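# Stand the tipped steel-table bottle cap-up in the carton

## Task

Take the single bottle lying on its side on the steel table and stand it cap-up in a carton cell that holds nothing, then open the gripper and pull the arm away. The bottle must stay upright in that cell without the robot supporting it, and no other item may be moved into the carton.

## Robot and tools

Robot: two arms, left_arm and right_arm, each ending in a two-finger parallel gripper. All poses share one scene frame. Its origin sits on the table top midway between the arms. +z is up, +x points out over the table, and left_arm is on the +y side. The names left and right refer to the arms only, not to sides of a camera picture. Arm bases: left_arm at (0, +0.345, 0) with quat_wxyz (+0.999, 0, 0, -0.044); right_arm at (-0.047, -0.310, 0) with quat_wxyz (+0.999, 0, 0, -0.039).

Gripper frame: the fingers extend along the gripper's +z axis and close along its y axis. The reported end_effector_position is the spot between the pads, roughly 1 cm short of the fingertips. A wrist camera mount rides on each gripper and can collide with things.

The 16-number row: every command that moves an arm uses one flat list of 16 numbers covering both arms, even if only one moves. Order: left_arm x, y, z, qw, qx, qy, qz, opening, then right_arm x, y, z, qw, qx, qy, qz, opening. x, y, z are an absolute target for the gripper point in metres in the scene frame; the quaternion is the absolute target orientation, w first. So each row is a pair of poses plus openings, not offsets. Opening ranges from -1 (closed) to +1 (fully open, 0.094 m). For an arm meant to stay still, repeat its last reported position and quaternion and the opening it should keep. To hold orientation steady, reuse your own target quaternion rather than the slightly drifted one in the result. A target farther than 0.6 m from the arm's last reported position along any gripper axis is rejected and nothing is sent.

execute_actions: argument actions is a list holding at most one item. An empty list just returns the state and pictures. An action is {"rows": [...], "steps": n}: up to 15 rows, n from 8 to 15 (default 15), each step 1/30 s; each row is used for one step and the final row repeats to fill remaining steps. A wait is {"steps": n} with n up to 300, counted from the previous result. Optional pictures true attaches camera images. The last 8 steps of an action run after its result is returned.

move: argument target is one 16-number row as above; optional speed in m/s from 0.002 to 0.5 (default 0.25), turn rate capped at twice that in rad/s. Both grippers travel in straight lines to their poses, finishing together, over 0.5 to 10 s; longer paths are cut off at 10 s. Openings are applied at the start. Paths do not avoid obstacles or the other arm. Its result adds a move: line giving the ending (done, off_target, moving, held, fault), any limits hit (paced = target clipped; held = some steps blocked, after which the arm may jump faster), and each gripper's distance from its pose.

wait: argument seconds, 0 to 10; the robot gets nothing new and continues toward its last clipped target.

zoom_image: camera is cam_head_left or cam_head_right (both 504x504); region [x0, y0, x1, y1] in pixels from the top-left, at most 504 by 504. Gives a sharper crop of the latest image.

read_manual: optional section, only "licences"; returns licence text, no motion.

finished_scene: argument scene, the number of the current scene; ends and grades it irreversibly. Call it only after the bottle is released and the arm has cleared.

Reading results: the state line shows each gripper's position and quat_wxyz; printed positions can be off, more so when reaching far. grip_measured is the finger opening on the command scale (the last Joint positions value is metres). Pose unreachable names an arm whose command the clearance check changed or stopped; HELD marks steps not sent. Hand target shows where the controller currently drives each gripper. FAULT and MOTOR HOT lines warn of stops; OVER-TEMPERATURE FAULT means the arm was halted, and above 100 °C it drops. Joint torques have offsets and noise.

Motion behaviour: each step the commanded pose is clipped to within 70 mm and 16 degrees of the measured pose, so far targets need several commands. Position wins over orientation when both cannot be met. Arms often settle a centimetre or more off, usually low. Near full reach grippers can overshoot speed. Joint limits (rad): waist -2.618 to 3.054, shoulder 0 to 3.142, elbow 0 to 3.142, wrist pitch and yaw -1.571 to 1.571, wrist roll -2.094 to 2.094.

Gripping: to hold, command an opening about 0.03 under grip_measured; smaller gaps give a lighter grip. Pads push up to roughly 50-62 N, briefly more on first contact. Objects may get tugged or nudged occasionally, so grip firmly.

Avoid: dropping or knocking anything off the table (fails the task), fast or deep contacts (harder impact), arms colliding or pressing on each other, long loaded holds that heat motors, and slips or slams. Approach slowly, grasp the lying bottle, turn it cap-up, lower it into an empty cell, open, then lift away.

Each tool is called after "Emit:" by a JSON object that holds its "api" and its "payload".

## Session

I'll start by looking at the scene.

Emit:
{"api": "execute_actions", "payload": {"actions": []}}

Scene clock: 0.00 s of 5440.00 s.
left_arm: end_effector_position=(+0.5387, +0.4397, +0.3620) grip_measured=+1.000 end_effector_quat_wxyz=(+0.491, +0.538, +0.432, +0.532) | right_arm: end_effector_position=(+0.5425, -0.1848, +0.2437) grip_measured=+1.000 end_effector_quat_wxyz=(+0.413, -0.153, +0.866, +0.238)
Joint positions: left_arm=[0.373 1.708 1.347 0.413 0.352 1.703 0.094] | right_arm=[ 0.138  2.195  2.164 -0.651 -0.522 -0.036  0.094]
Joint velocities: left_arm=[-0.002 -0.007  0.002  0.007  0.022  0.022  0.   ] | right_arm=[ 0.002 -0.027 -0.002  0.007 -0.022  0.022  0.   ]
Joint torques (N m, as the arm reports them, + toward a larger angle): no reading
Hand target (left_arm): +0.536, +0.439, +0.372; +0.495, +0.533, +0.428, +0.537
Hand target (right_arm): +0.542, -0.184, +0.256; +0.425, -0.158, +0.859, +0.238

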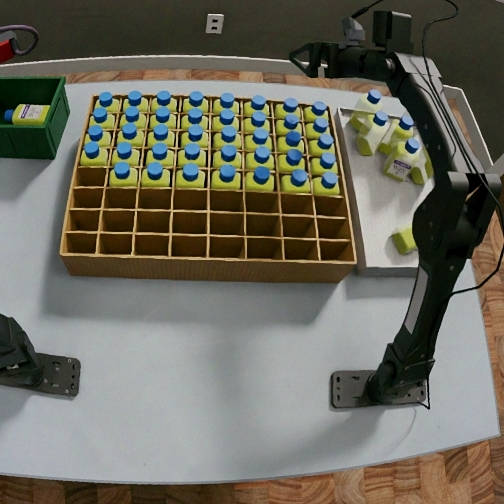

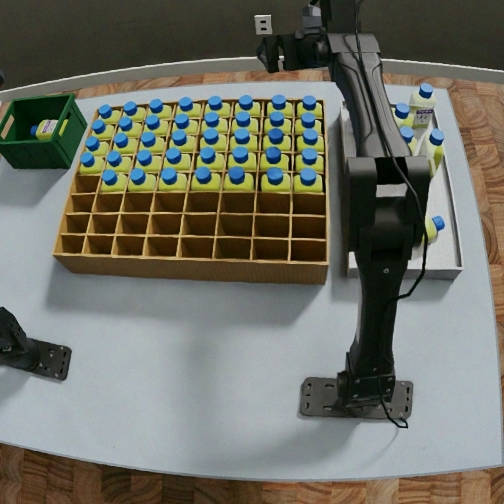

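Emit:
{"api": "zoom_image", "payload": {"camera": "cam_head_left", "region": [320, 70, 504, 300]}}

Emit:
{"api": "zoom_image", "payload": {"camera": "cam_head_right", "region": [320, 70, 504, 300]}}

Region (320, 70, 504, 300) of cam_head_left's 504x504 image, scaled by 2.191, with more detail than that image has; it fills the left 403 columns of this view, and the rest is white.

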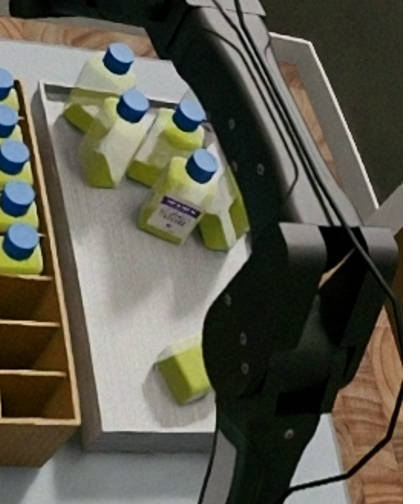

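Region (320, 70, 504, 300) of cam_head_right's 504x504 image, scaled by 2.191, with more detail than that image has; it fills the left 403 columns of this view, and the rest is white.

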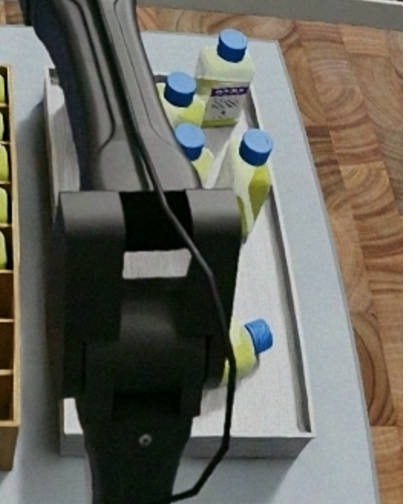

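Emit:
{"api": "zoom_image", "payload": {"camera": "cam_head_left", "region": [270, 0, 450, 110]}}

Emit:
{"api": "zoom_image", "payload": {"camera": "cam_head_left", "region": [180, 140, 370, 300]}}

Region (270, 0, 450, 110) of cam_head_left's 504x504 image, scaled by 2.800, with more detail than that image has.

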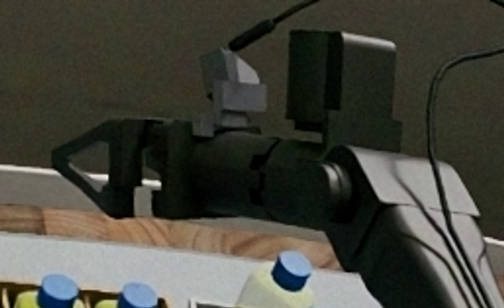

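Region (180, 140, 370, 300) of cam_head_left's 504x504 image, scaled by 2.653, with more detail than that image has; it fills the top 424 rows of this view, and the rest is white.

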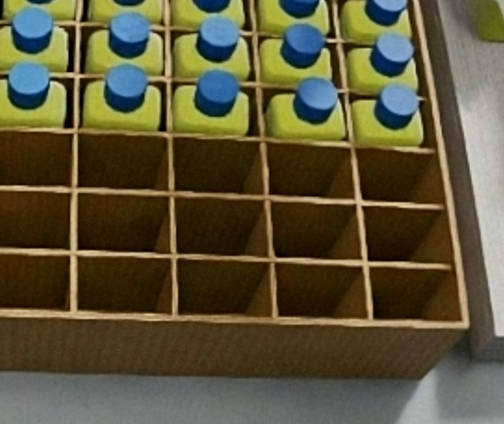

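Emit:
{"api": "move", "payload": {"target": [0.5387,0.4397,0.3620,0.491,0.538,0.432,0.532,1, 0.16,-0.56,0.24,0,0.5,0.866,0,1], "speed": 0.3}}

Scene clock: 8.37 s of 5440.00 s.
left_arm: end_effector_position=(+0.5387, +0.4397, +0.3620) grip_measured=+1.000 end_effector_quat_wxyz=(+0.491, +0.538, +0.432, +0.532) | right_arm: end_effector_position=(+0.1597, -0.5593, +0.2413) grip_measured=+1.000 end_effector_quat_wxyz=(+0.096, +0.501, +0.860, -0.024)
Joint positions: left_arm=[0.373 1.708 1.347 0.413 0.352 1.703 0.094] | right_arm=[-0.817  1.667  1.85  -1.558 -0.025  0.162  0.094]
Joint velocities: left_arm=[-0.012 -0.007 -0.007 -0.022 -0.037  0.051  0.   ] | right_arm=[ 0.012  0.002 -0.002  0.022 -0.022 -0.022  0.   ]
Joint torques (N m, as the arm reports them, + toward a larger angle): left_arm=[ 0.04 -9.99  6.55  1.79  0.02  0.03] | right_arm=[-0.14 -8.18  3.99  0.72  0.17  0.01]
Hand target (left_arm): +0.539, +0.440, +0.362; +0.491, +0.538, +0.432, +0.532
Hand target (right_arm): +0.153, -0.556, +0.243; +0.092, +0.499, +0.861, -0.031
Off the commanded pose (left_arm): 0.000 m, 0 deg.
Off the commanded pose (right_arm): 0.002 m, 11 deg.
joint sent to its limit (right arm) — the command would take joint 4 (wrist pitch) past its lower limit, so that joint was sent only as far as its limit.
Kept back: nothing.
After step 90, 2.13 s passed at rest.
move: off_target (right_arm)

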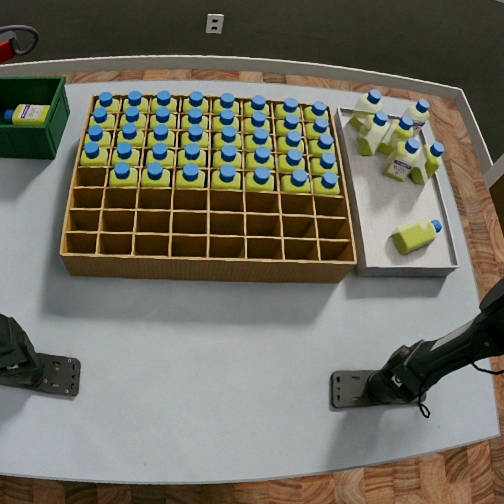

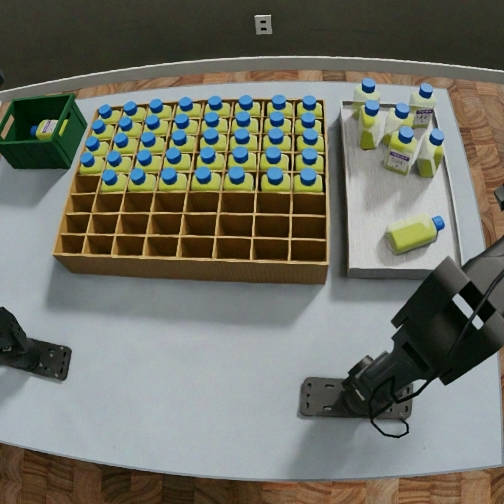

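Emit:
{"api": "zoom_image", "payload": {"camera": "cam_head_left", "region": [340, 170, 480, 290]}}

Emit:
{"api": "zoom_image", "payload": {"camera": "cam_head_right", "region": [340, 170, 480, 290]}}

Region (340, 170, 480, 290) of cam_head_left's 504x504 image, scaled by 3.600, with more detail than that image has; it fills the top 432 rows of this view, and the rest is white.

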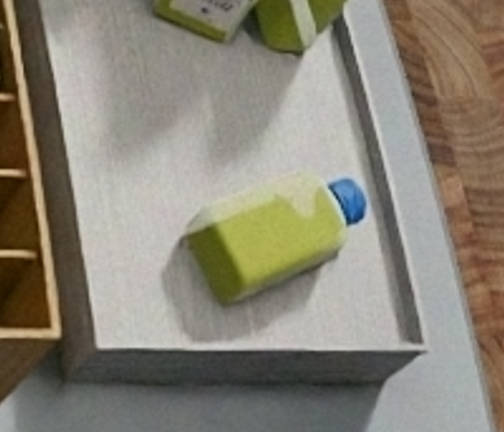

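Region (340, 170, 480, 290) of cam_head_right's 504x504 image, scaled by 3.600, with more detail than that image has; it fills the top 432 rows of this view, and the rest is white.

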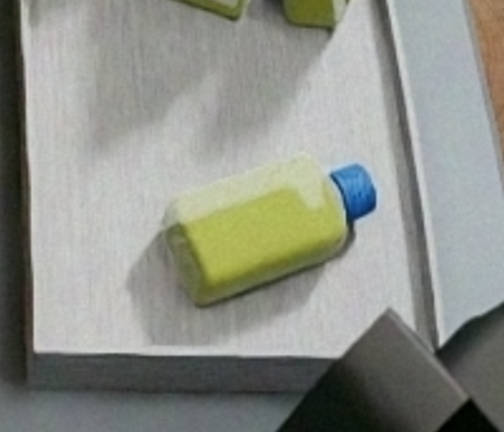

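Emit:
{"api": "move", "payload": {"target": [0.5387,0.4397,0.3620,0.491,0.538,0.432,0.532,1, 0.28,-0.475,0.135,-0.1232,0.5458,0.8247,0.0816,0.5], "speed": 0.25}}

Scene clock: 16.60 s of 5440.00 s.
left_arm: end_effector_position=(+0.5387, +0.4397, +0.3620) grip_measured=+1.000 end_effector_quat_wxyz=(+0.491, +0.538, +0.432, +0.532) | right_arm: end_effector_position=(+0.2730, -0.4736, +0.1242) grip_measured=+0.502 end_effector_quat_wxyz=(-0.084, +0.549, +0.828, +0.074)
Joint positions: left_arm=[0.373 1.708 1.347 0.413 0.352 1.703 0.094] | right_arm=[-0.473  2.071  1.899 -1.562 -0.153  0.606  0.071]
Joint velocities: left_arm=[-0.022  0.002 -0.007 -0.125  0.007  0.007  0.   ] | right_arm=[-0.007 -0.012 -0.002 -0.022  0.007 -0.007 -0.   ]
Joint torques (N m, as the arm reports them, + toward a larger angle): left_arm=[ 0.03 -9.99  6.56  1.78  0.02  0.03] | right_arm=[  0.04 -10.33   7.52   0.01  -0.14   0.1 ]
Hand target (left_arm): +0.539, +0.440, +0.362; +0.491, +0.538, +0.432, +0.532
Hand target (right_arm): +0.280, -0.475, +0.134; -0.067, +0.552, +0.828, +0.079
Off the commanded pose (left_arm): 0.000 m, 0 deg.
Off the commanded pose (right_arm): 0.013 m, 5 deg.
joint sent to its limit (right arm) — the command would take joint 4 (wrist pitch) past its lower limit, so that joint was sent only as far as its limit.
Kept back: nothing.
After step 90, 3.67 s passed at rest.
move: off_target (right_arm)

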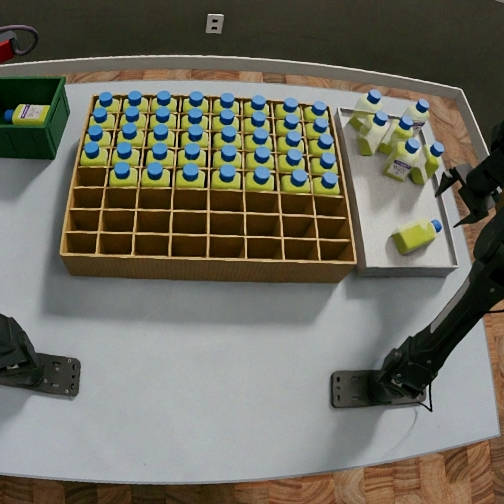

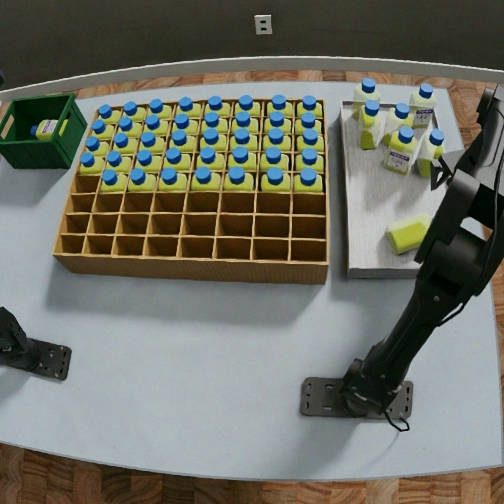

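Emit:
{"api": "zoom_image", "payload": {"camera": "cam_head_left", "region": [364, 130, 504, 270]}}

Emit:
{"api": "zoom_image", "payload": {"camera": "cam_head_right", "region": [364, 130, 504, 270]}}

Region (364, 130, 504, 270) of cam_head_left's 504x504 image, scaled by 3.600, with more detail than that image has.

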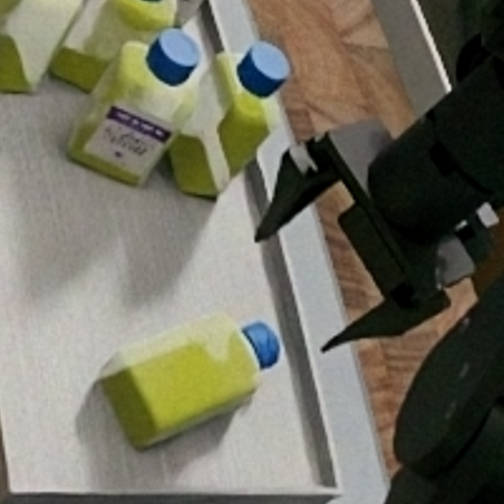

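Region (364, 130, 504, 270) of cam_head_right's 504x504 image, scaled by 3.600, with more detail than that image has.

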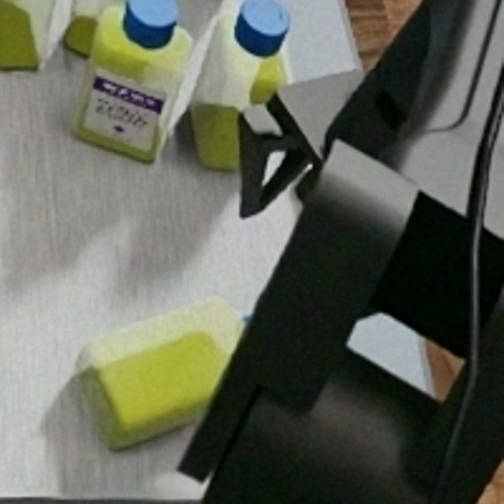

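Emit:
{"api": "move", "payload": {"target": [0.5387,0.4397,0.3620,0.491,0.538,0.432,0.532,1, 0.276,-0.477,0.102,-0.1232,0.5458,0.8247,0.0816,0.5], "speed": 0.1}}

Emit:
{"api": "zoom_image", "payload": {"camera": "cam_head_left", "region": [364, 130, 504, 270]}}

Emit:
{"api": "zoom_image", "payload": {"camera": "cam_head_right", "region": [364, 130, 504, 270]}}

Scene clock: 20.30 s of 5440.00 s.
left_arm: end_effector_position=(+0.5387, +0.4397, +0.3620) grip_measured=+1.000 end_effector_quat_wxyz=(+0.491, +0.538, +0.432, +0.532) | right_arm: end_effector_position=(+0.2730, -0.4725, +0.0970) grip_measured=+0.502 end_effector_quat_wxyz=(-0.123, +0.544, +0.826, +0.076)
Joint positions: left_arm=[0.373 1.708 1.347 0.413 0.352 1.703 0.094] | right_arm=[-0.473  2.152  1.899 -1.562 -0.158  0.594  0.071]
Joint velocities: left_arm=[ 0.007 -0.007  0.012 -0.051  0.081 -0.051  0.   ] | right_arm=[-0.002  0.022  0.002 -0.051 -0.007 -0.022 -0.   ]
Joint torques (N m, as the arm reports them, + toward a larger angle): left_arm=[ 0.03 -9.99  6.56  1.79  0.02  0.03] | right_arm=[ -0.75 -10.59   6.29  -0.12  -0.17   0.  ]
Hand target (left_arm): +0.539, +0.440, +0.362; +0.491, +0.538, +0.432, +0.532
Hand target (right_arm): +0.275, -0.477, +0.102; -0.115, +0.547, +0.825, +0.081
Off the commanded pose (left_arm): 0.000 m, 0 deg.
Off the commanded pose (right_arm): 0.007 m, 1 deg.
joint sent to its limit (right arm) — the command would take joint 4 (wrist pitch) past its lower limit, so that joint was sent only as far as its limit.
Kept back: nothing.
move: done

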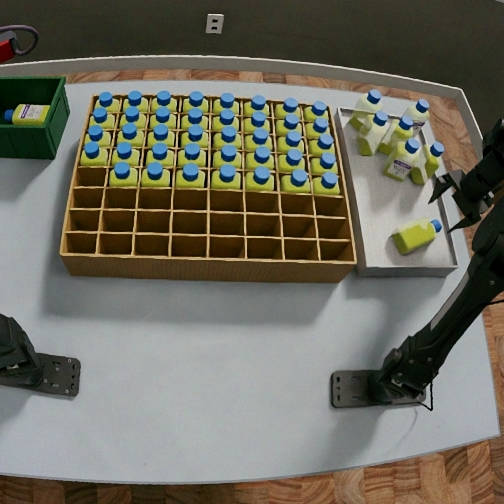

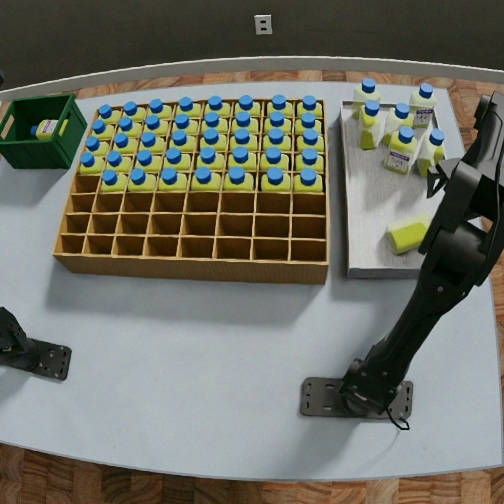

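Region (364, 130, 504, 270) of cam_head_left's 504x504 image, scaled by 3.600, with more detail than that image has.

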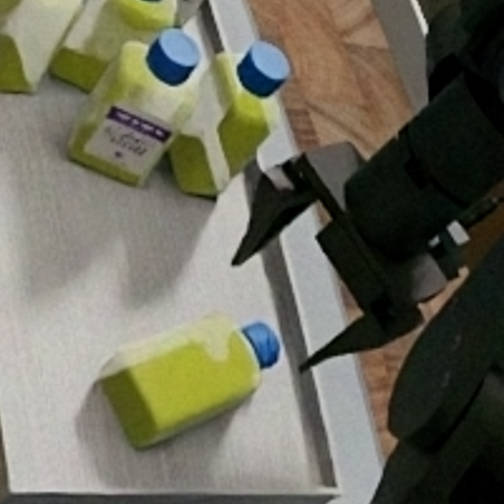

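Region (364, 130, 504, 270) of cam_head_right's 504x504 image, scaled by 3.600, with more detail than that image has.

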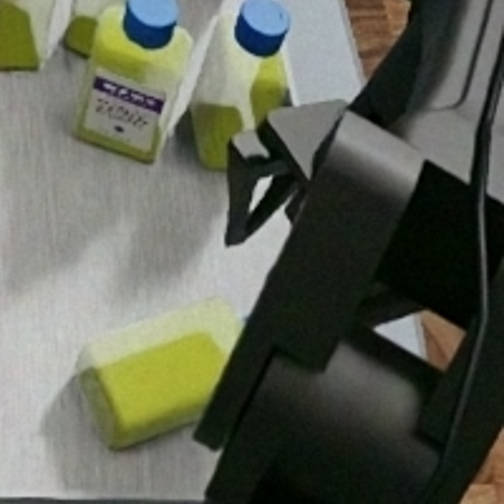

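Emit:
{"api": "zoom_image", "payload": {"camera": "cam_head_left", "region": [410, 190, 470, 250]}}

Region (410, 190, 470, 250) of cam_head_left's 504x504 image, scaled by 8.400, with more detail than that image has.

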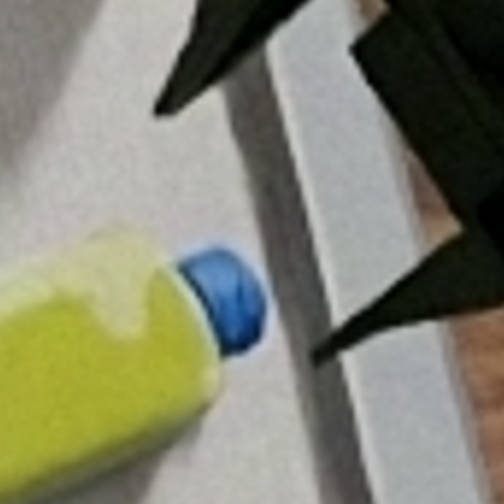

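Emit:
{"api": "move", "payload": {"target": [0.5387,0.4397,0.3620,0.491,0.538,0.432,0.532,1, 0.274,-0.480,0.066,-0.1520,0.5427,0.8200,0.1006,0.5], "speed": 0.05}}

Emit:
{"api": "zoom_image", "payload": {"camera": "cam_head_left", "region": [400, 190, 470, 260]}}

Emit:
{"api": "zoom_image", "payload": {"camera": "cam_head_right", "region": [380, 170, 460, 250]}}

Scene clock: 25.13 s of 5440.00 s.
left_arm: end_effector_position=(+0.5387, +0.4397, +0.3620) grip_measured=+1.000 end_effector_quat_wxyz=(+0.491, +0.538, +0.432, +0.532) | right_arm: end_effector_position=(+0.2712, -0.4776, +0.0668) grip_measured=+0.502 end_effector_quat_wxyz=(-0.157, +0.542, +0.820, +0.094)
Joint positions: left_arm=[0.373 1.708 1.347 0.413 0.352 1.703 0.094] | right_arm=[-0.502  2.241  1.899 -1.548 -0.187  0.556  0.071]
Joint velocities: left_arm=[ 0.002  0.007 -0.002 -0.051  0.066 -0.037  0.   ] | right_arm=[-0.007 -0.007 -0.002 -0.037 -0.066 -0.037  0.   ]
Joint torques (N m, as the arm reports them, + toward a larger angle): left_arm=[ 0.04 -9.99  6.56  1.78  0.02  0.02] | right_arm=[ -0.44 -10.78   4.86  -0.08  -0.22  -0.07]
Hand target (left_arm): +0.539, +0.440, +0.362; +0.491, +0.538, +0.432, +0.532
Hand target (right_arm): +0.273, -0.480, +0.066; -0.152, +0.542, +0.820, +0.100
Off the commanded pose (left_arm): 0.000 m, 0 deg.
Off the commanded pose (right_arm): 0.004 m, 1 deg.
Kept back: nothing.
After step 90, 0.73 s passed at rest.
move: done

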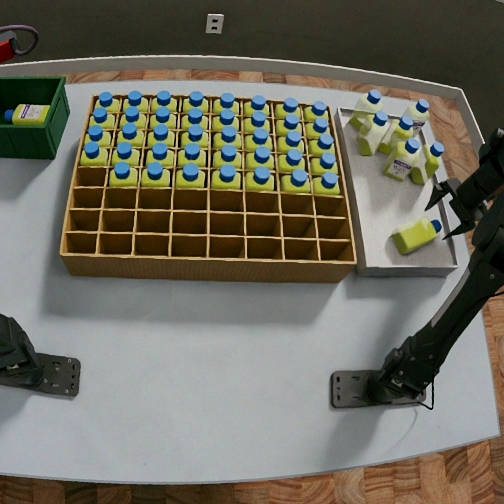

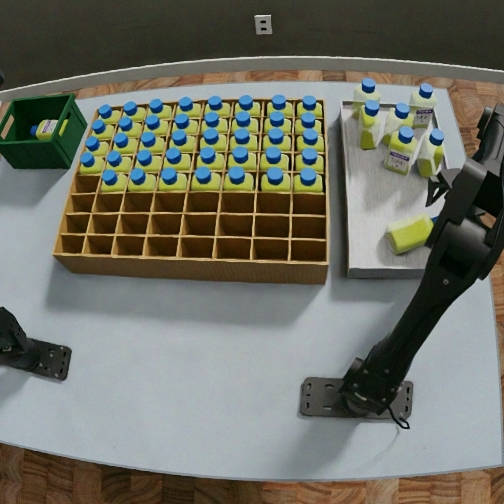

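Region (400, 190, 470, 260) of cam_head_left's 504x504 image, scaled by 7.200, with more detail than that image has.

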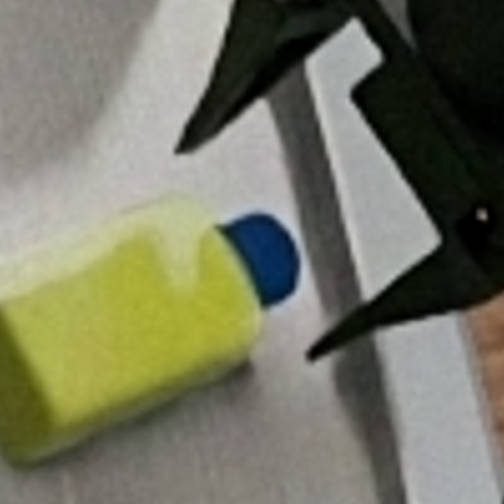

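Region (380, 170, 460, 250) of cam_head_right's 504x504 image, scaled by 6.300, with more detail than that image has.

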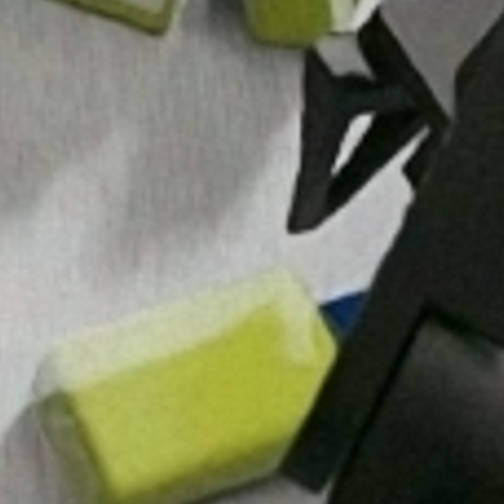

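Emit:
{"api": "move", "payload": {"target": [0.5387,0.4397,0.3620,0.491,0.538,0.432,0.532,1, 0.274,-0.480,0.050,-0.1520,0.5427,0.8200,0.1006,0.5], "speed": 0.03}}

Emit:
{"api": "zoom_image", "payload": {"camera": "cam_head_left", "region": [400, 190, 470, 260]}}

Emit:
{"api": "zoom_image", "payload": {"camera": "cam_head_right", "region": [380, 170, 460, 250]}}

Scene clock: 27.47 s of 5440.00 s.
left_arm: end_effector_position=(+0.5387, +0.4397, +0.3620) grip_measured=+1.000 end_effector_quat_wxyz=(+0.491, +0.538, +0.432, +0.532) | right_arm: end_effector_position=(+0.2759, -0.4803, +0.0578) grip_measured=+0.502 end_effector_quat_wxyz=(-0.144, +0.541, +0.823, +0.095)
Joint positions: left_arm=[0.373 1.708 1.347 0.413 0.352 1.703 0.094] | right_arm=[-0.502  2.241  1.87  -1.493 -0.189  0.555  0.071]
Joint velocities: left_arm=[-0.002 -0.022 -0.007  0.007 -0.037 -0.051  0.   ] | right_arm=[-0.002  0.007 -0.002  0.022 -0.007 -0.066  0.   ]
Joint torques (N m, as the arm reports them, + toward a larger angle): left_arm=[  0.04 -10.     6.56   1.78   0.02   0.03] | right_arm=[ -0.4  -10.25   3.55  -0.08  -0.22  -0.04]
Hand target (left_arm): +0.539, +0.440, +0.362; +0.491, +0.538, +0.432, +0.532
Hand target (right_arm): +0.274, -0.480, +0.050; -0.152, +0.543, +0.820, +0.101
Off the commanded pose (left_arm): 0.000 m, 0 deg.
Off the commanded pose (right_arm): 0.008 m, 1 deg.
Kept back: nothing.
move: done

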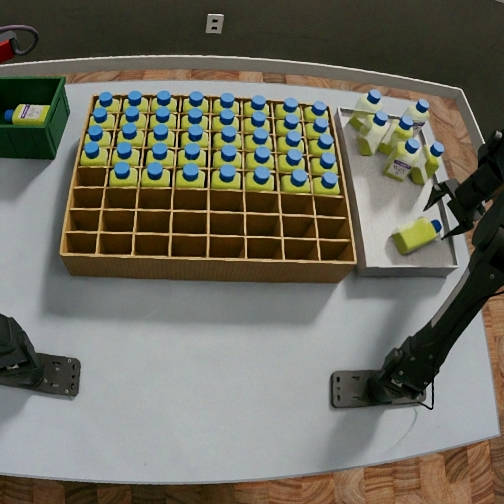

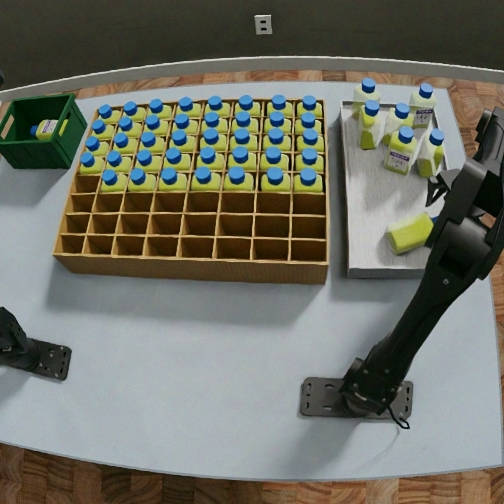

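Region (400, 190, 470, 260) of cam_head_left's 504x504 image, scaled by 7.200, with more detail than that image has.

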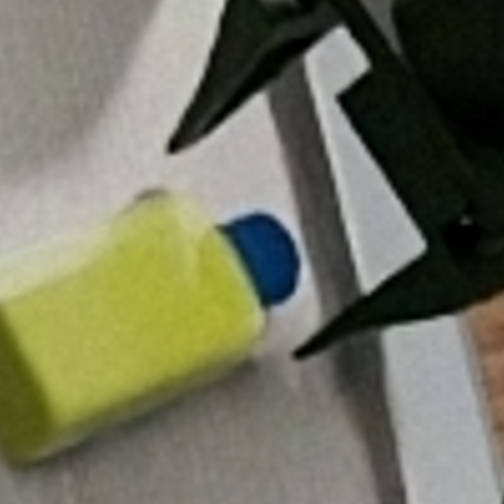

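Region (380, 170, 460, 250) of cam_head_right's 504x504 image, scaled by 6.300, with more detail than that image has.

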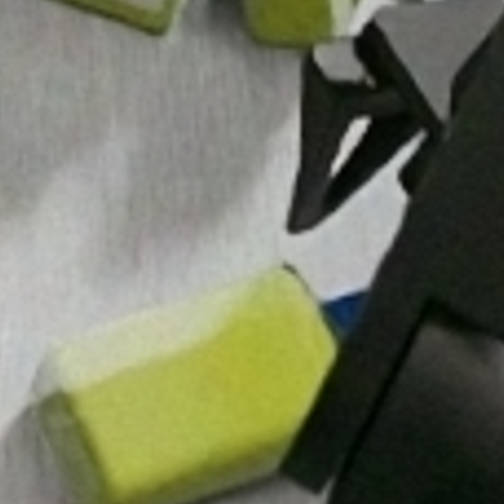

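Emit:
{"api": "move", "payload": {"target": [0.5387,0.4397,0.3620,0.491,0.538,0.432,0.532,1, 0.268,-0.4765,0.042,-0.1520,0.5427,0.8200,0.1006,0.5], "speed": 0.03}}

Emit:
{"api": "zoom_image", "payload": {"camera": "cam_head_left", "region": [400, 190, 470, 260]}}

Emit:
{"api": "zoom_image", "payload": {"camera": "cam_head_right", "region": [380, 170, 460, 250]}}

Scene clock: 29.63 s of 5440.00 s.
left_arm: end_effector_position=(+0.5387, +0.4397, +0.3620) grip_measured=+1.000 end_effector_quat_wxyz=(+0.491, +0.538, +0.432, +0.532) | right_arm: end_effector_position=(+0.2690, -0.4757, +0.0482) grip_measured=+0.502 end_effector_quat_wxyz=(-0.156, +0.541, +0.821, +0.095)
Joint positions: left_arm=[0.373 1.708 1.347 0.413 0.352 1.703 0.094] | right_arm=[-0.502  2.238  1.818 -1.469 -0.189  0.555  0.071]
Joint velocities: left_arm=[-0.012 -0.017  0.012  0.022 -0.051 -0.022  0.   ] | right_arm=[ 0.007 -0.017 -0.007  0.066 -0.051 -0.081  0.001]
Joint torques (N m, as the arm reports them, + toward a larger angle): left_arm=[ 0.04 -9.99  6.55  1.78  0.02  0.02] | right_arm=[ -0.5  -11.51   2.26   0.15  -0.17  -0.04]
Hand target (left_arm): +0.539, +0.440, +0.362; +0.491, +0.538, +0.432, +0.532
Hand target (right_arm): +0.268, -0.476, +0.042; -0.153, +0.542, +0.820, +0.100
Off the commanded pose (left_arm): 0.000 m, 0 deg.
Off the commanded pose (right_arm): 0.006 m, 1 deg.
Kept back: nothing.
move: done

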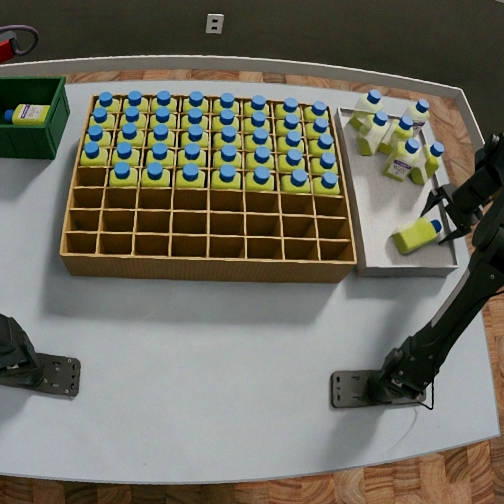

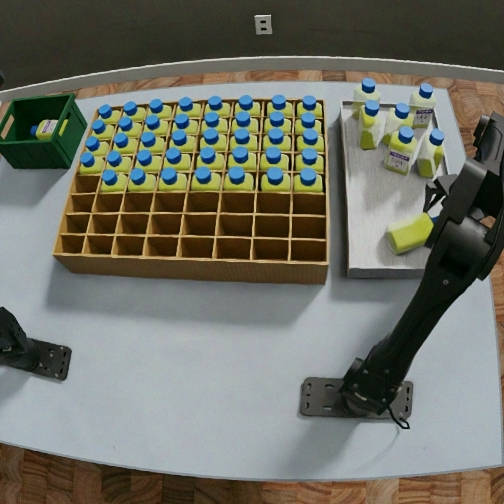

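Region (400, 190, 470, 260) of cam_head_left's 504x504 image, scaled by 7.200, with more detail than that image has.

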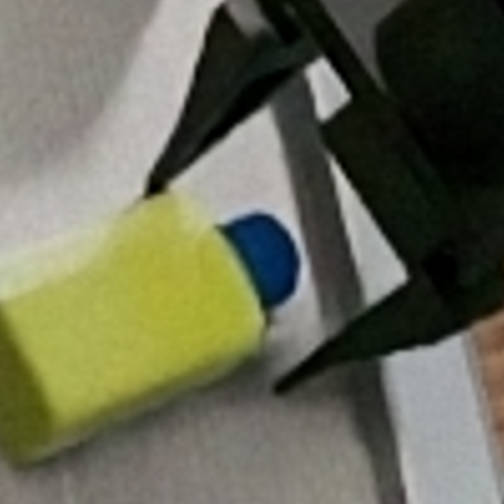

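Region (380, 170, 460, 250) of cam_head_right's 504x504 image, scaled by 6.300, with more detail than that image has.

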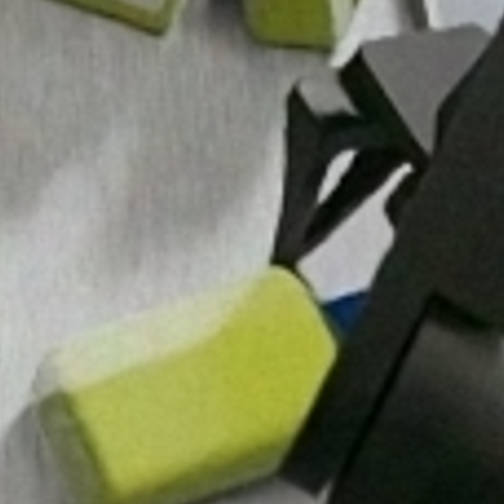

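Emit:
{"api": "execute_actions", "payload": {"actions": [{"rows": [[0.5387,0.4397,0.3620,0.491,0.538,0.432,0.532,1, 0.269,-0.4757,0.050,-0.156,0.541,0.821,0.095,0.45],[0.5387,0.4397,0.3620,0.491,0.538,0.432,0.532,1, 0.269,-0.4757,0.051,-0.156,0.541,0.821,0.095,0.35],[0.5387,0.4397,0.3620,0.491,0.538,0.432,0.532,1, 0.269,-0.4757,0.051,-0.156,0.541,0.821,0.095,0.25],[0.5387,0.4397,0.3620,0.491,0.538,0.432,0.532,1, 0.269,-0.4757,0.051,-0.156,0.541,0.821,0.095,0.15],[0.5387,0.4397,0.3620,0.491,0.538,0.432,0.532,1, 0.269,-0.4757,0.051,-0.156,0.541,0.821,0.095,0.05],[0.5387,0.4397,0.3620,0.491,0.538,0.432,0.532,1, 0.269,-0.4757,0.051,-0.156,0.541,0.821,0.095,-0.05],[0.5387,0.4397,0.3620,0.491,0.538,0.432,0.532,1, 0.269,-0.4757,0.051,-0.156,0.541,0.821,0.095,-0.13],[0.5387,0.4397,0.3620,0.491,0.538,0.432,0.532,1, 0.269,-0.4757,0.051,-0.156,0.541,0.821,0.095,-0.2],[0.5387,0.4397,0.3620,0.491,0.538,0.432,0.532,1, 0.269,-0.4757,0.051,-0.156,0.541,0.821,0.095,-0.26],[0.5387,0.4397,0.3620,0.491,0.538,0.432,0.532,1, 0.269,-0.4757,0.051,-0.156,0.541,0.821,0.095,-0.31],[0.5387,0.4397,0.3620,0.491,0.538,0.432,0.532,1, 0.269,-0.4757,0.051,-0.156,0.541,0.821,0.095,-0.35],[0.5387,0.4397,0.3620,0.491,0.538,0.432,0.532,1, 0.269,-0.4757,0.051,-0.156,0.541,0.821,0.095,-0.39],[0.5387,0.4397,0.3620,0.491,0.538,0.432,0.532,1, 0.269,-0.4757,0.051,-0.156,0.541,0.821,0.095,-0.42],[0.5387,0.4397,0.3620,0.491,0.538,0.432,0.532,1, 0.269,-0.4757,0.051,-0.156,0.541,0.821,0.095,-0.45],[0.5387,0.4397,0.3620,0.491,0.538,0.432,0.532,1, 0.269,-0.4757,0.051,-0.156,0.541,0.821,0.095,-0.48]], "steps": 15}]}}

Emit:
{"api": "wait", "payload": {"seconds": 0.3}}

Emit:
{"api": "zoom_image", "payload": {"camera": "cam_head_left", "region": [400, 190, 470, 260]}}

Scene clock: 32.17 s of 5440.00 s.
left_arm: end_effector_position=(+0.5387, +0.4397, +0.3620) grip_measured=+1.000 end_effector_quat_wxyz=(+0.491, +0.538, +0.432, +0.532) | right_arm: end_effector_position=(+0.2679, -0.4746, +0.0486) grip_measured=-0.088 end_effector_quat_wxyz=(-0.159, +0.541, +0.820, +0.096)
Joint positions: left_arm=[0.373 1.708 1.347 0.413 0.352 1.703 0.094] | right_arm=[-0.502  2.238  1.818 -1.475 -0.191  0.555  0.043]
Joint velocities: left_arm=[-0.022 -0.007 -0.002 -0.022  0.007 -0.066  0.   ] | right_arm=[ 0.022  0.002  0.007  0.007 -0.022  0.066 -0.08 ]
Joint torques (N m, as the arm reports them, + toward a larger angle): left_arm=[ 0.04 -9.99  6.56  1.79  0.02  0.03] | right_arm=[  0.09 -11.19   5.08  -0.29  -0.06   0.  ]
Steps of this call (steps 1 to 69: nothing new was sent; steps 70 to 76: the first 7 steps of this action). Readings (end_effector_position):
70: left_arm (+0.5387, +0.4397, +0.3620) | right_arm (+0.2685, -0.4754, +0.0482)
71: left_arm (+0.5387, +0.4397, +0.3620) | right_arm (+0.2681, -0.4750, +0.0485)
73: left_arm (+0.5387, +0.4397, +0.3620) | right_arm (+0.2680, -0.4747, +0.0486)
76: the state above

Scene clock: 32.73 s of 5440.00 s.
left_arm: end_effector_position=(+0.5387, +0.4397, +0.3620) grip_measured=+1.000 end_effector_quat_wxyz=(+0.491, +0.538, +0.432, +0.532) | right_arm: end_effector_position=(+0.2678, -0.4745, +0.0487) grip_measured=-0.439 end_effector_quat_wxyz=(-0.160, +0.541, +0.820, +0.096)
Joint positions: left_arm=[0.373 1.708 1.347 0.413 0.352 1.703 0.094] | right_arm=[-0.502  2.238  1.818 -1.476 -0.191  0.555  0.026]
Joint velocities: left_arm=[ 0.002 -0.002 -0.007 -0.051  0.037  0.11   0.   ] | right_arm=[-0.002 -0.017  0.022 -0.022  0.037 -0.066  0.   ]
Joint torques (N m, as the arm reports them, + toward a larger angle): left_arm=[ 0.04 -9.98  6.55  1.78  0.02  0.02] | right_arm=[  0.25 -11.22   4.98  -0.25  -0.06   0.  ]
Hand target (left_arm): +0.539, +0.440, +0.362; +0.491, +0.538, +0.432, +0.532
Hand target (right_arm): +0.269, -0.476, +0.051; -0.156, +0.541, +0.821, +0.095
Off the commanded pose (left_arm): 0.000 m, 0 deg.
Off the commanded pose (right_arm): 0.003 m, 0 deg.
Kept back: nothing.
Steps of this call (steps 1 to 8: the last 8 steps of your previous action; steps 9 to 17: nothing new was sent). Readings (end_effector_position):
1: left_arm (+0.5387, +0.4397, +0.3620) | right_arm (+0.2679, -0.4746, +0.0486)
2: left_arm (+0.5387, +0.4397, +0.3620) | right_arm (+0.2678, -0.4746, +0.0487)
4: left_arm (+0.5387, +0.4397, +0.3620) | right_arm (+0.2678, -0.4746, +0.0487)
8: left_arm (+0.5387, +0.4397, +0.3620) | right_arm (+0.2678, -0.4745, +0.0487)
17: the state above

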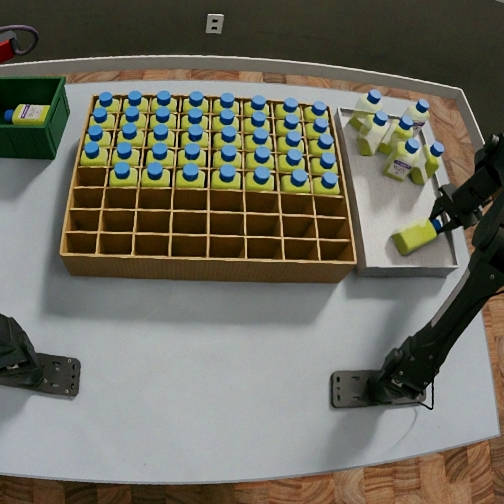

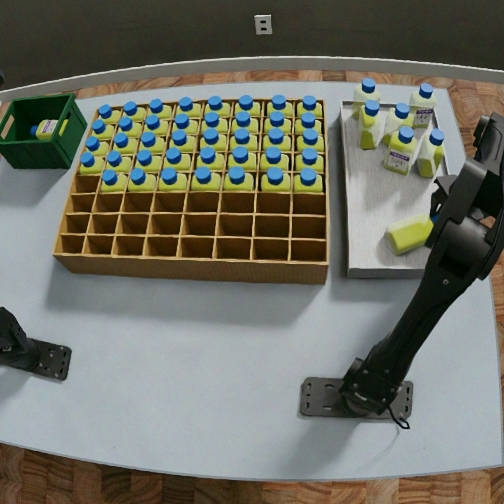

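Region (400, 190, 470, 260) of cam_head_left's 504x504 image, scaled by 7.200, with more detail than that image has.

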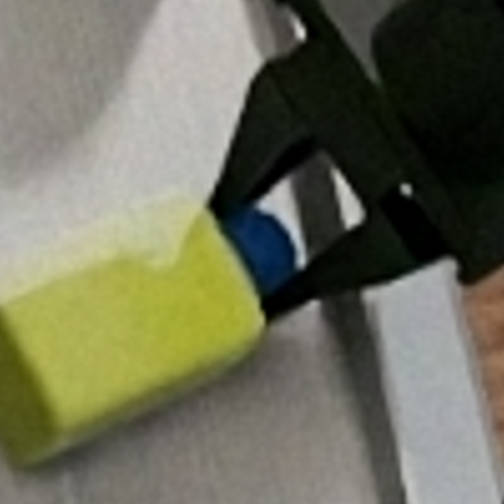

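Emit:
{"api": "move", "payload": {"target": [0.5387,0.4397,0.3620,0.491,0.538,0.432,0.532,1, 0.266,-0.472,0.095,-0.150,0.542,0.821,0.094,-0.48], "speed": 0.1}}

Emit:
{"api": "zoom_image", "payload": {"camera": "cam_head_left", "region": [364, 130, 504, 270]}}

Scene clock: 37.63 s of 5440.00 s.
left_arm: end_effector_position=(+0.5387, +0.4397, +0.3620) grip_measured=+1.000 end_effector_quat_wxyz=(+0.491, +0.538, +0.432, +0.532) | right_arm: end_effector_position=(+0.2637, -0.4720, +0.0775) grip_measured=-0.439 end_effector_quat_wxyz=(-0.148, +0.544, +0.821, +0.096)
Joint positions: left_arm=[0.373 1.708 1.347 0.413 0.352 1.703 0.094] | right_arm=[-0.502  2.176  1.839 -1.536 -0.191  0.561  0.026]
Joint velocities: left_arm=[-0.007 -0.002 -0.002  0.022  0.081 -0.051  0.   ] | right_arm=[-0.002  0.007  0.007  0.022  0.022 -0.007  0.   ]
Joint torques (N m, as the arm reports them, + toward a larger angle): left_arm=[ 0.04 -9.99  6.54  1.78  0.02  0.02] | right_arm=[  0.34 -12.85   7.25  -0.54  -0.08   0.04]
Hand target (left_arm): +0.539, +0.440, +0.362; +0.491, +0.538, +0.432, +0.532
Hand target (right_arm): +0.266, -0.472, +0.094; -0.135, +0.545, +0.822, +0.095
Off the commanded pose (left_arm): 0.000 m, 0 deg.
Off the commanded pose (right_arm): 0.018 m, 0 deg.
joint sent to its limit (right arm) — the command would take joint 4 (wrist pitch) past its lower limit, so that joint was sent only as far as its limit.
Kept back: nothing.
After step 90, 1.00 s passed at rest.
move: off_target (right_arm)

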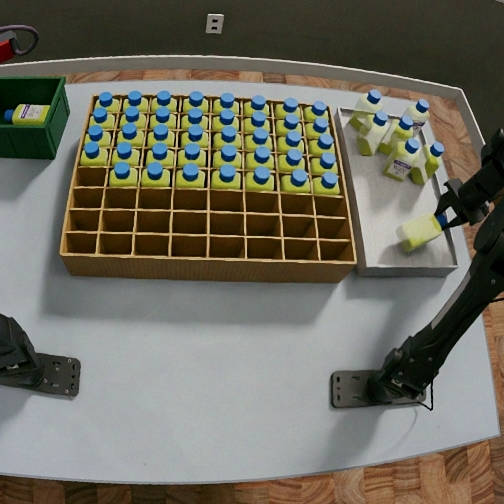

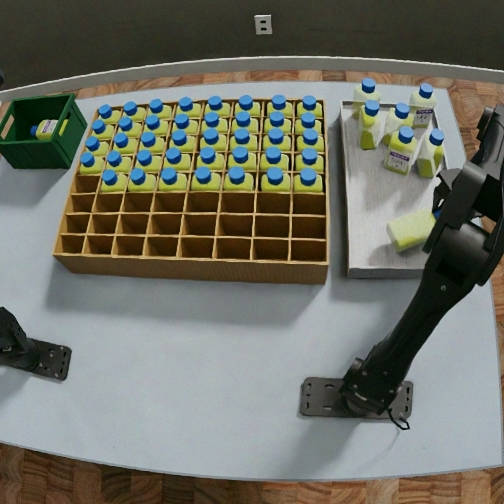

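Region (364, 130, 504, 270) of cam_head_left's 504x504 image, scaled by 3.600, with more detail than that image has.

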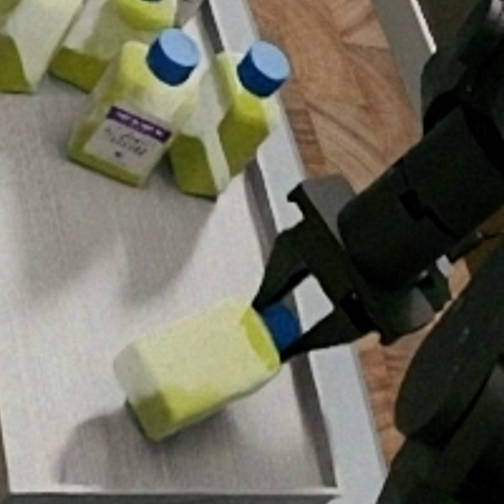

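Emit:
{"api": "move", "payload": {"target": [0.5387,0.4397,0.3620,0.491,0.538,0.432,0.532,1, 0.252,-0.32,0.255,0.5628,0,0.8266,0,-0.48], "speed": 0.4}}

Scene clock: 41.57 s of 5440.00 s.
left_arm: end_effector_position=(+0.5387, +0.4397, +0.3620) grip_measured=+1.000 end_effector_quat_wxyz=(+0.491, +0.538, +0.432, +0.532) | right_arm: end_effector_position=(+0.2545, -0.3233, +0.2392) grip_measured=-0.438 end_effector_quat_wxyz=(+0.536, +0.014, +0.844, +0.004)
Joint positions: left_arm=[0.373 1.708 1.347 0.413 0.352 1.703 0.094] | right_arm=[-0.012  0.759  0.698 -0.38  -0.074 -0.011  0.026]
Joint velocities: left_arm=[-0.007  0.012 -0.007  0.022 -0.007  0.037  0.   ] | right_arm=[ 0.002 -0.012 -0.007  0.007 -0.037 -0.066 -0.002]
Joint torques (N m, as the arm reports them, + toward a larger angle): left_arm=[ 0.04 -9.99  6.57  1.78  0.02  0.03] | right_arm=[ 0.28 -2.21  6.    2.62 -0.07 -0.1 ]
Hand target (left_arm): +0.539, +0.440, +0.362; +0.491, +0.538, +0.432, +0.532
Hand target (right_arm): +0.257, -0.321, +0.255; +0.565, +0.005, +0.825, +0.004
Off the commanded pose (left_arm): 0.000 m, 0 deg.
Off the commanded pose (right_arm): 0.016 m, 4 deg.
Kept back: nothing.
move: off_target (right_arm)

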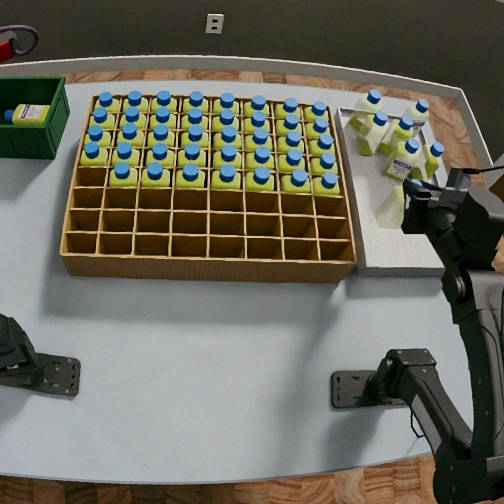

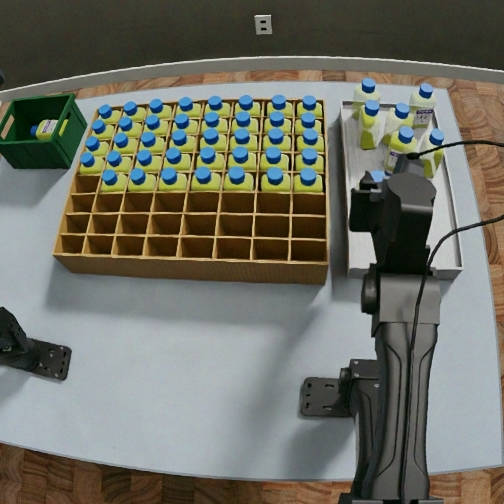

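Emit:
{"api": "zoom_image", "payload": {"camera": "cam_head_left", "region": [290, 150, 430, 290]}}

Region (290, 150, 430, 290) of cam_head_left's 504x504 image, scaled by 3.600, with more detail than that image has.

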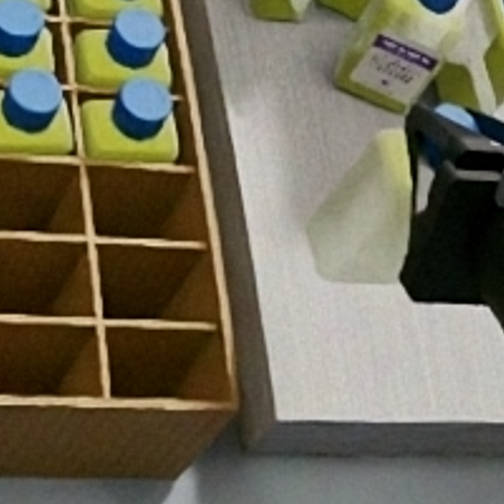

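Emit:
{"api": "move", "payload": {"target": [0.5387,0.4397,0.3620,0.491,0.538,0.432,0.532,1, 0.247,-0.213,0.242,0.5913,0,0.8064,0,-0.48], "speed": 0.2}}

Emit:
{"api": "zoom_image", "payload": {"camera": "cam_head_left", "region": [270, 150, 410, 290]}}

Emit:
{"api": "zoom_image", "payload": {"camera": "cam_head_right", "region": [240, 150, 380, 290]}}

Scene clock: 43.93 s of 5440.00 s.
left_arm: end_effector_position=(+0.5387, +0.4397, +0.3620) grip_measured=+1.000 end_effector_quat_wxyz=(+0.491, +0.538, +0.432, +0.532) | right_arm: end_effector_position=(+0.2449, -0.2127, +0.2370) grip_measured=-0.438 end_effector_quat_wxyz=(+0.580, -0.014, +0.815, -0.004)
Joint positions: left_arm=[0.373 1.708 1.347 0.413 0.352 1.703 0.094] | right_arm=[ 0.734  0.817  0.626 -0.217  0.604  0.217  0.026]
Joint velocities: left_arm=[ 0.002  0.007  0.002 -0.007 -0.066 -0.037  0.   ] | right_arm=[ 0.022 -0.012 -0.002  0.022 -0.051 -0.007 -0.   ]
Joint torques (N m, as the arm reports them, + toward a larger angle): left_arm=[ 0.03 -9.98  6.56  1.79  0.02  0.03] | right_arm=[ 0.64 -0.21  5.85  2.5   0.44  0.06]
Hand target (left_arm): +0.539, +0.440, +0.362; +0.491, +0.538, +0.432, +0.532
Hand target (right_arm): +0.248, -0.212, +0.243; +0.593, -0.003, +0.805, -0.002
Off the commanded pose (left_arm): 0.000 m, 0 deg.
Off the commanded pose (right_arm): 0.005 m, 2 deg.
Kept back: nothing.
move: done

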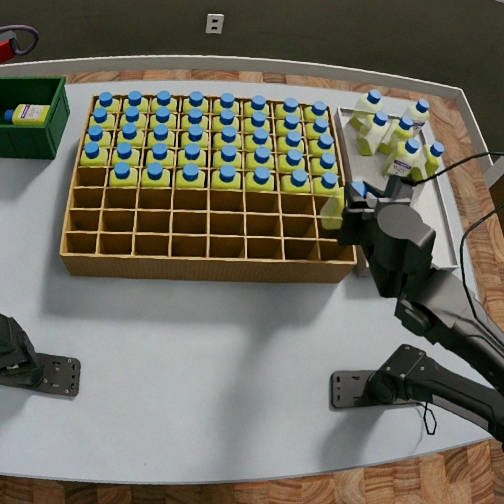

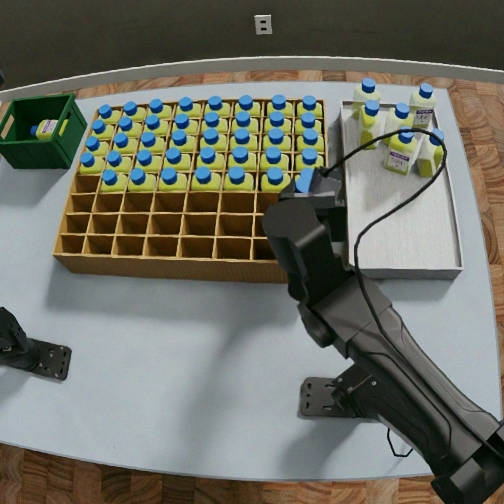

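Region (270, 150, 410, 290) of cam_head_left's 504x504 image, scaled by 3.600, with more detail than that image has.

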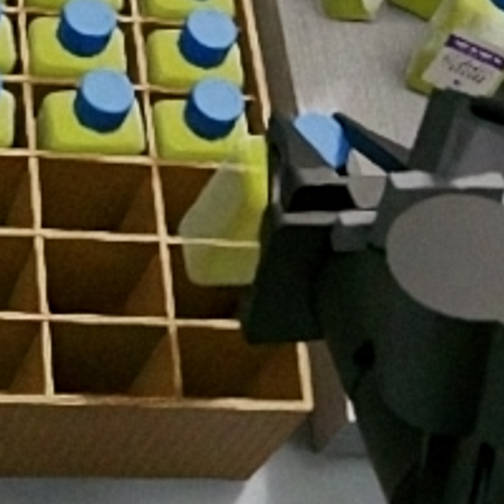

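Region (240, 150, 380, 290) of cam_head_right's 504x504 image, scaled by 3.600, with more detail than that image has.

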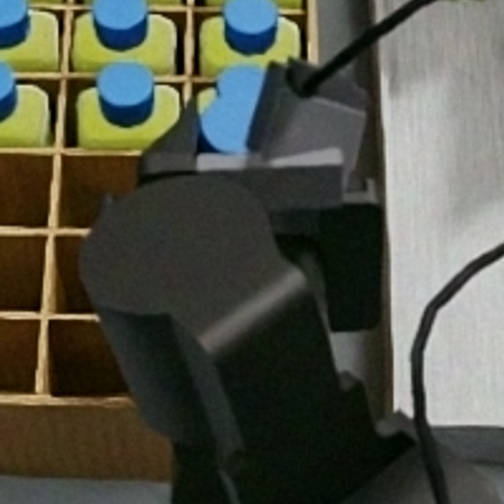

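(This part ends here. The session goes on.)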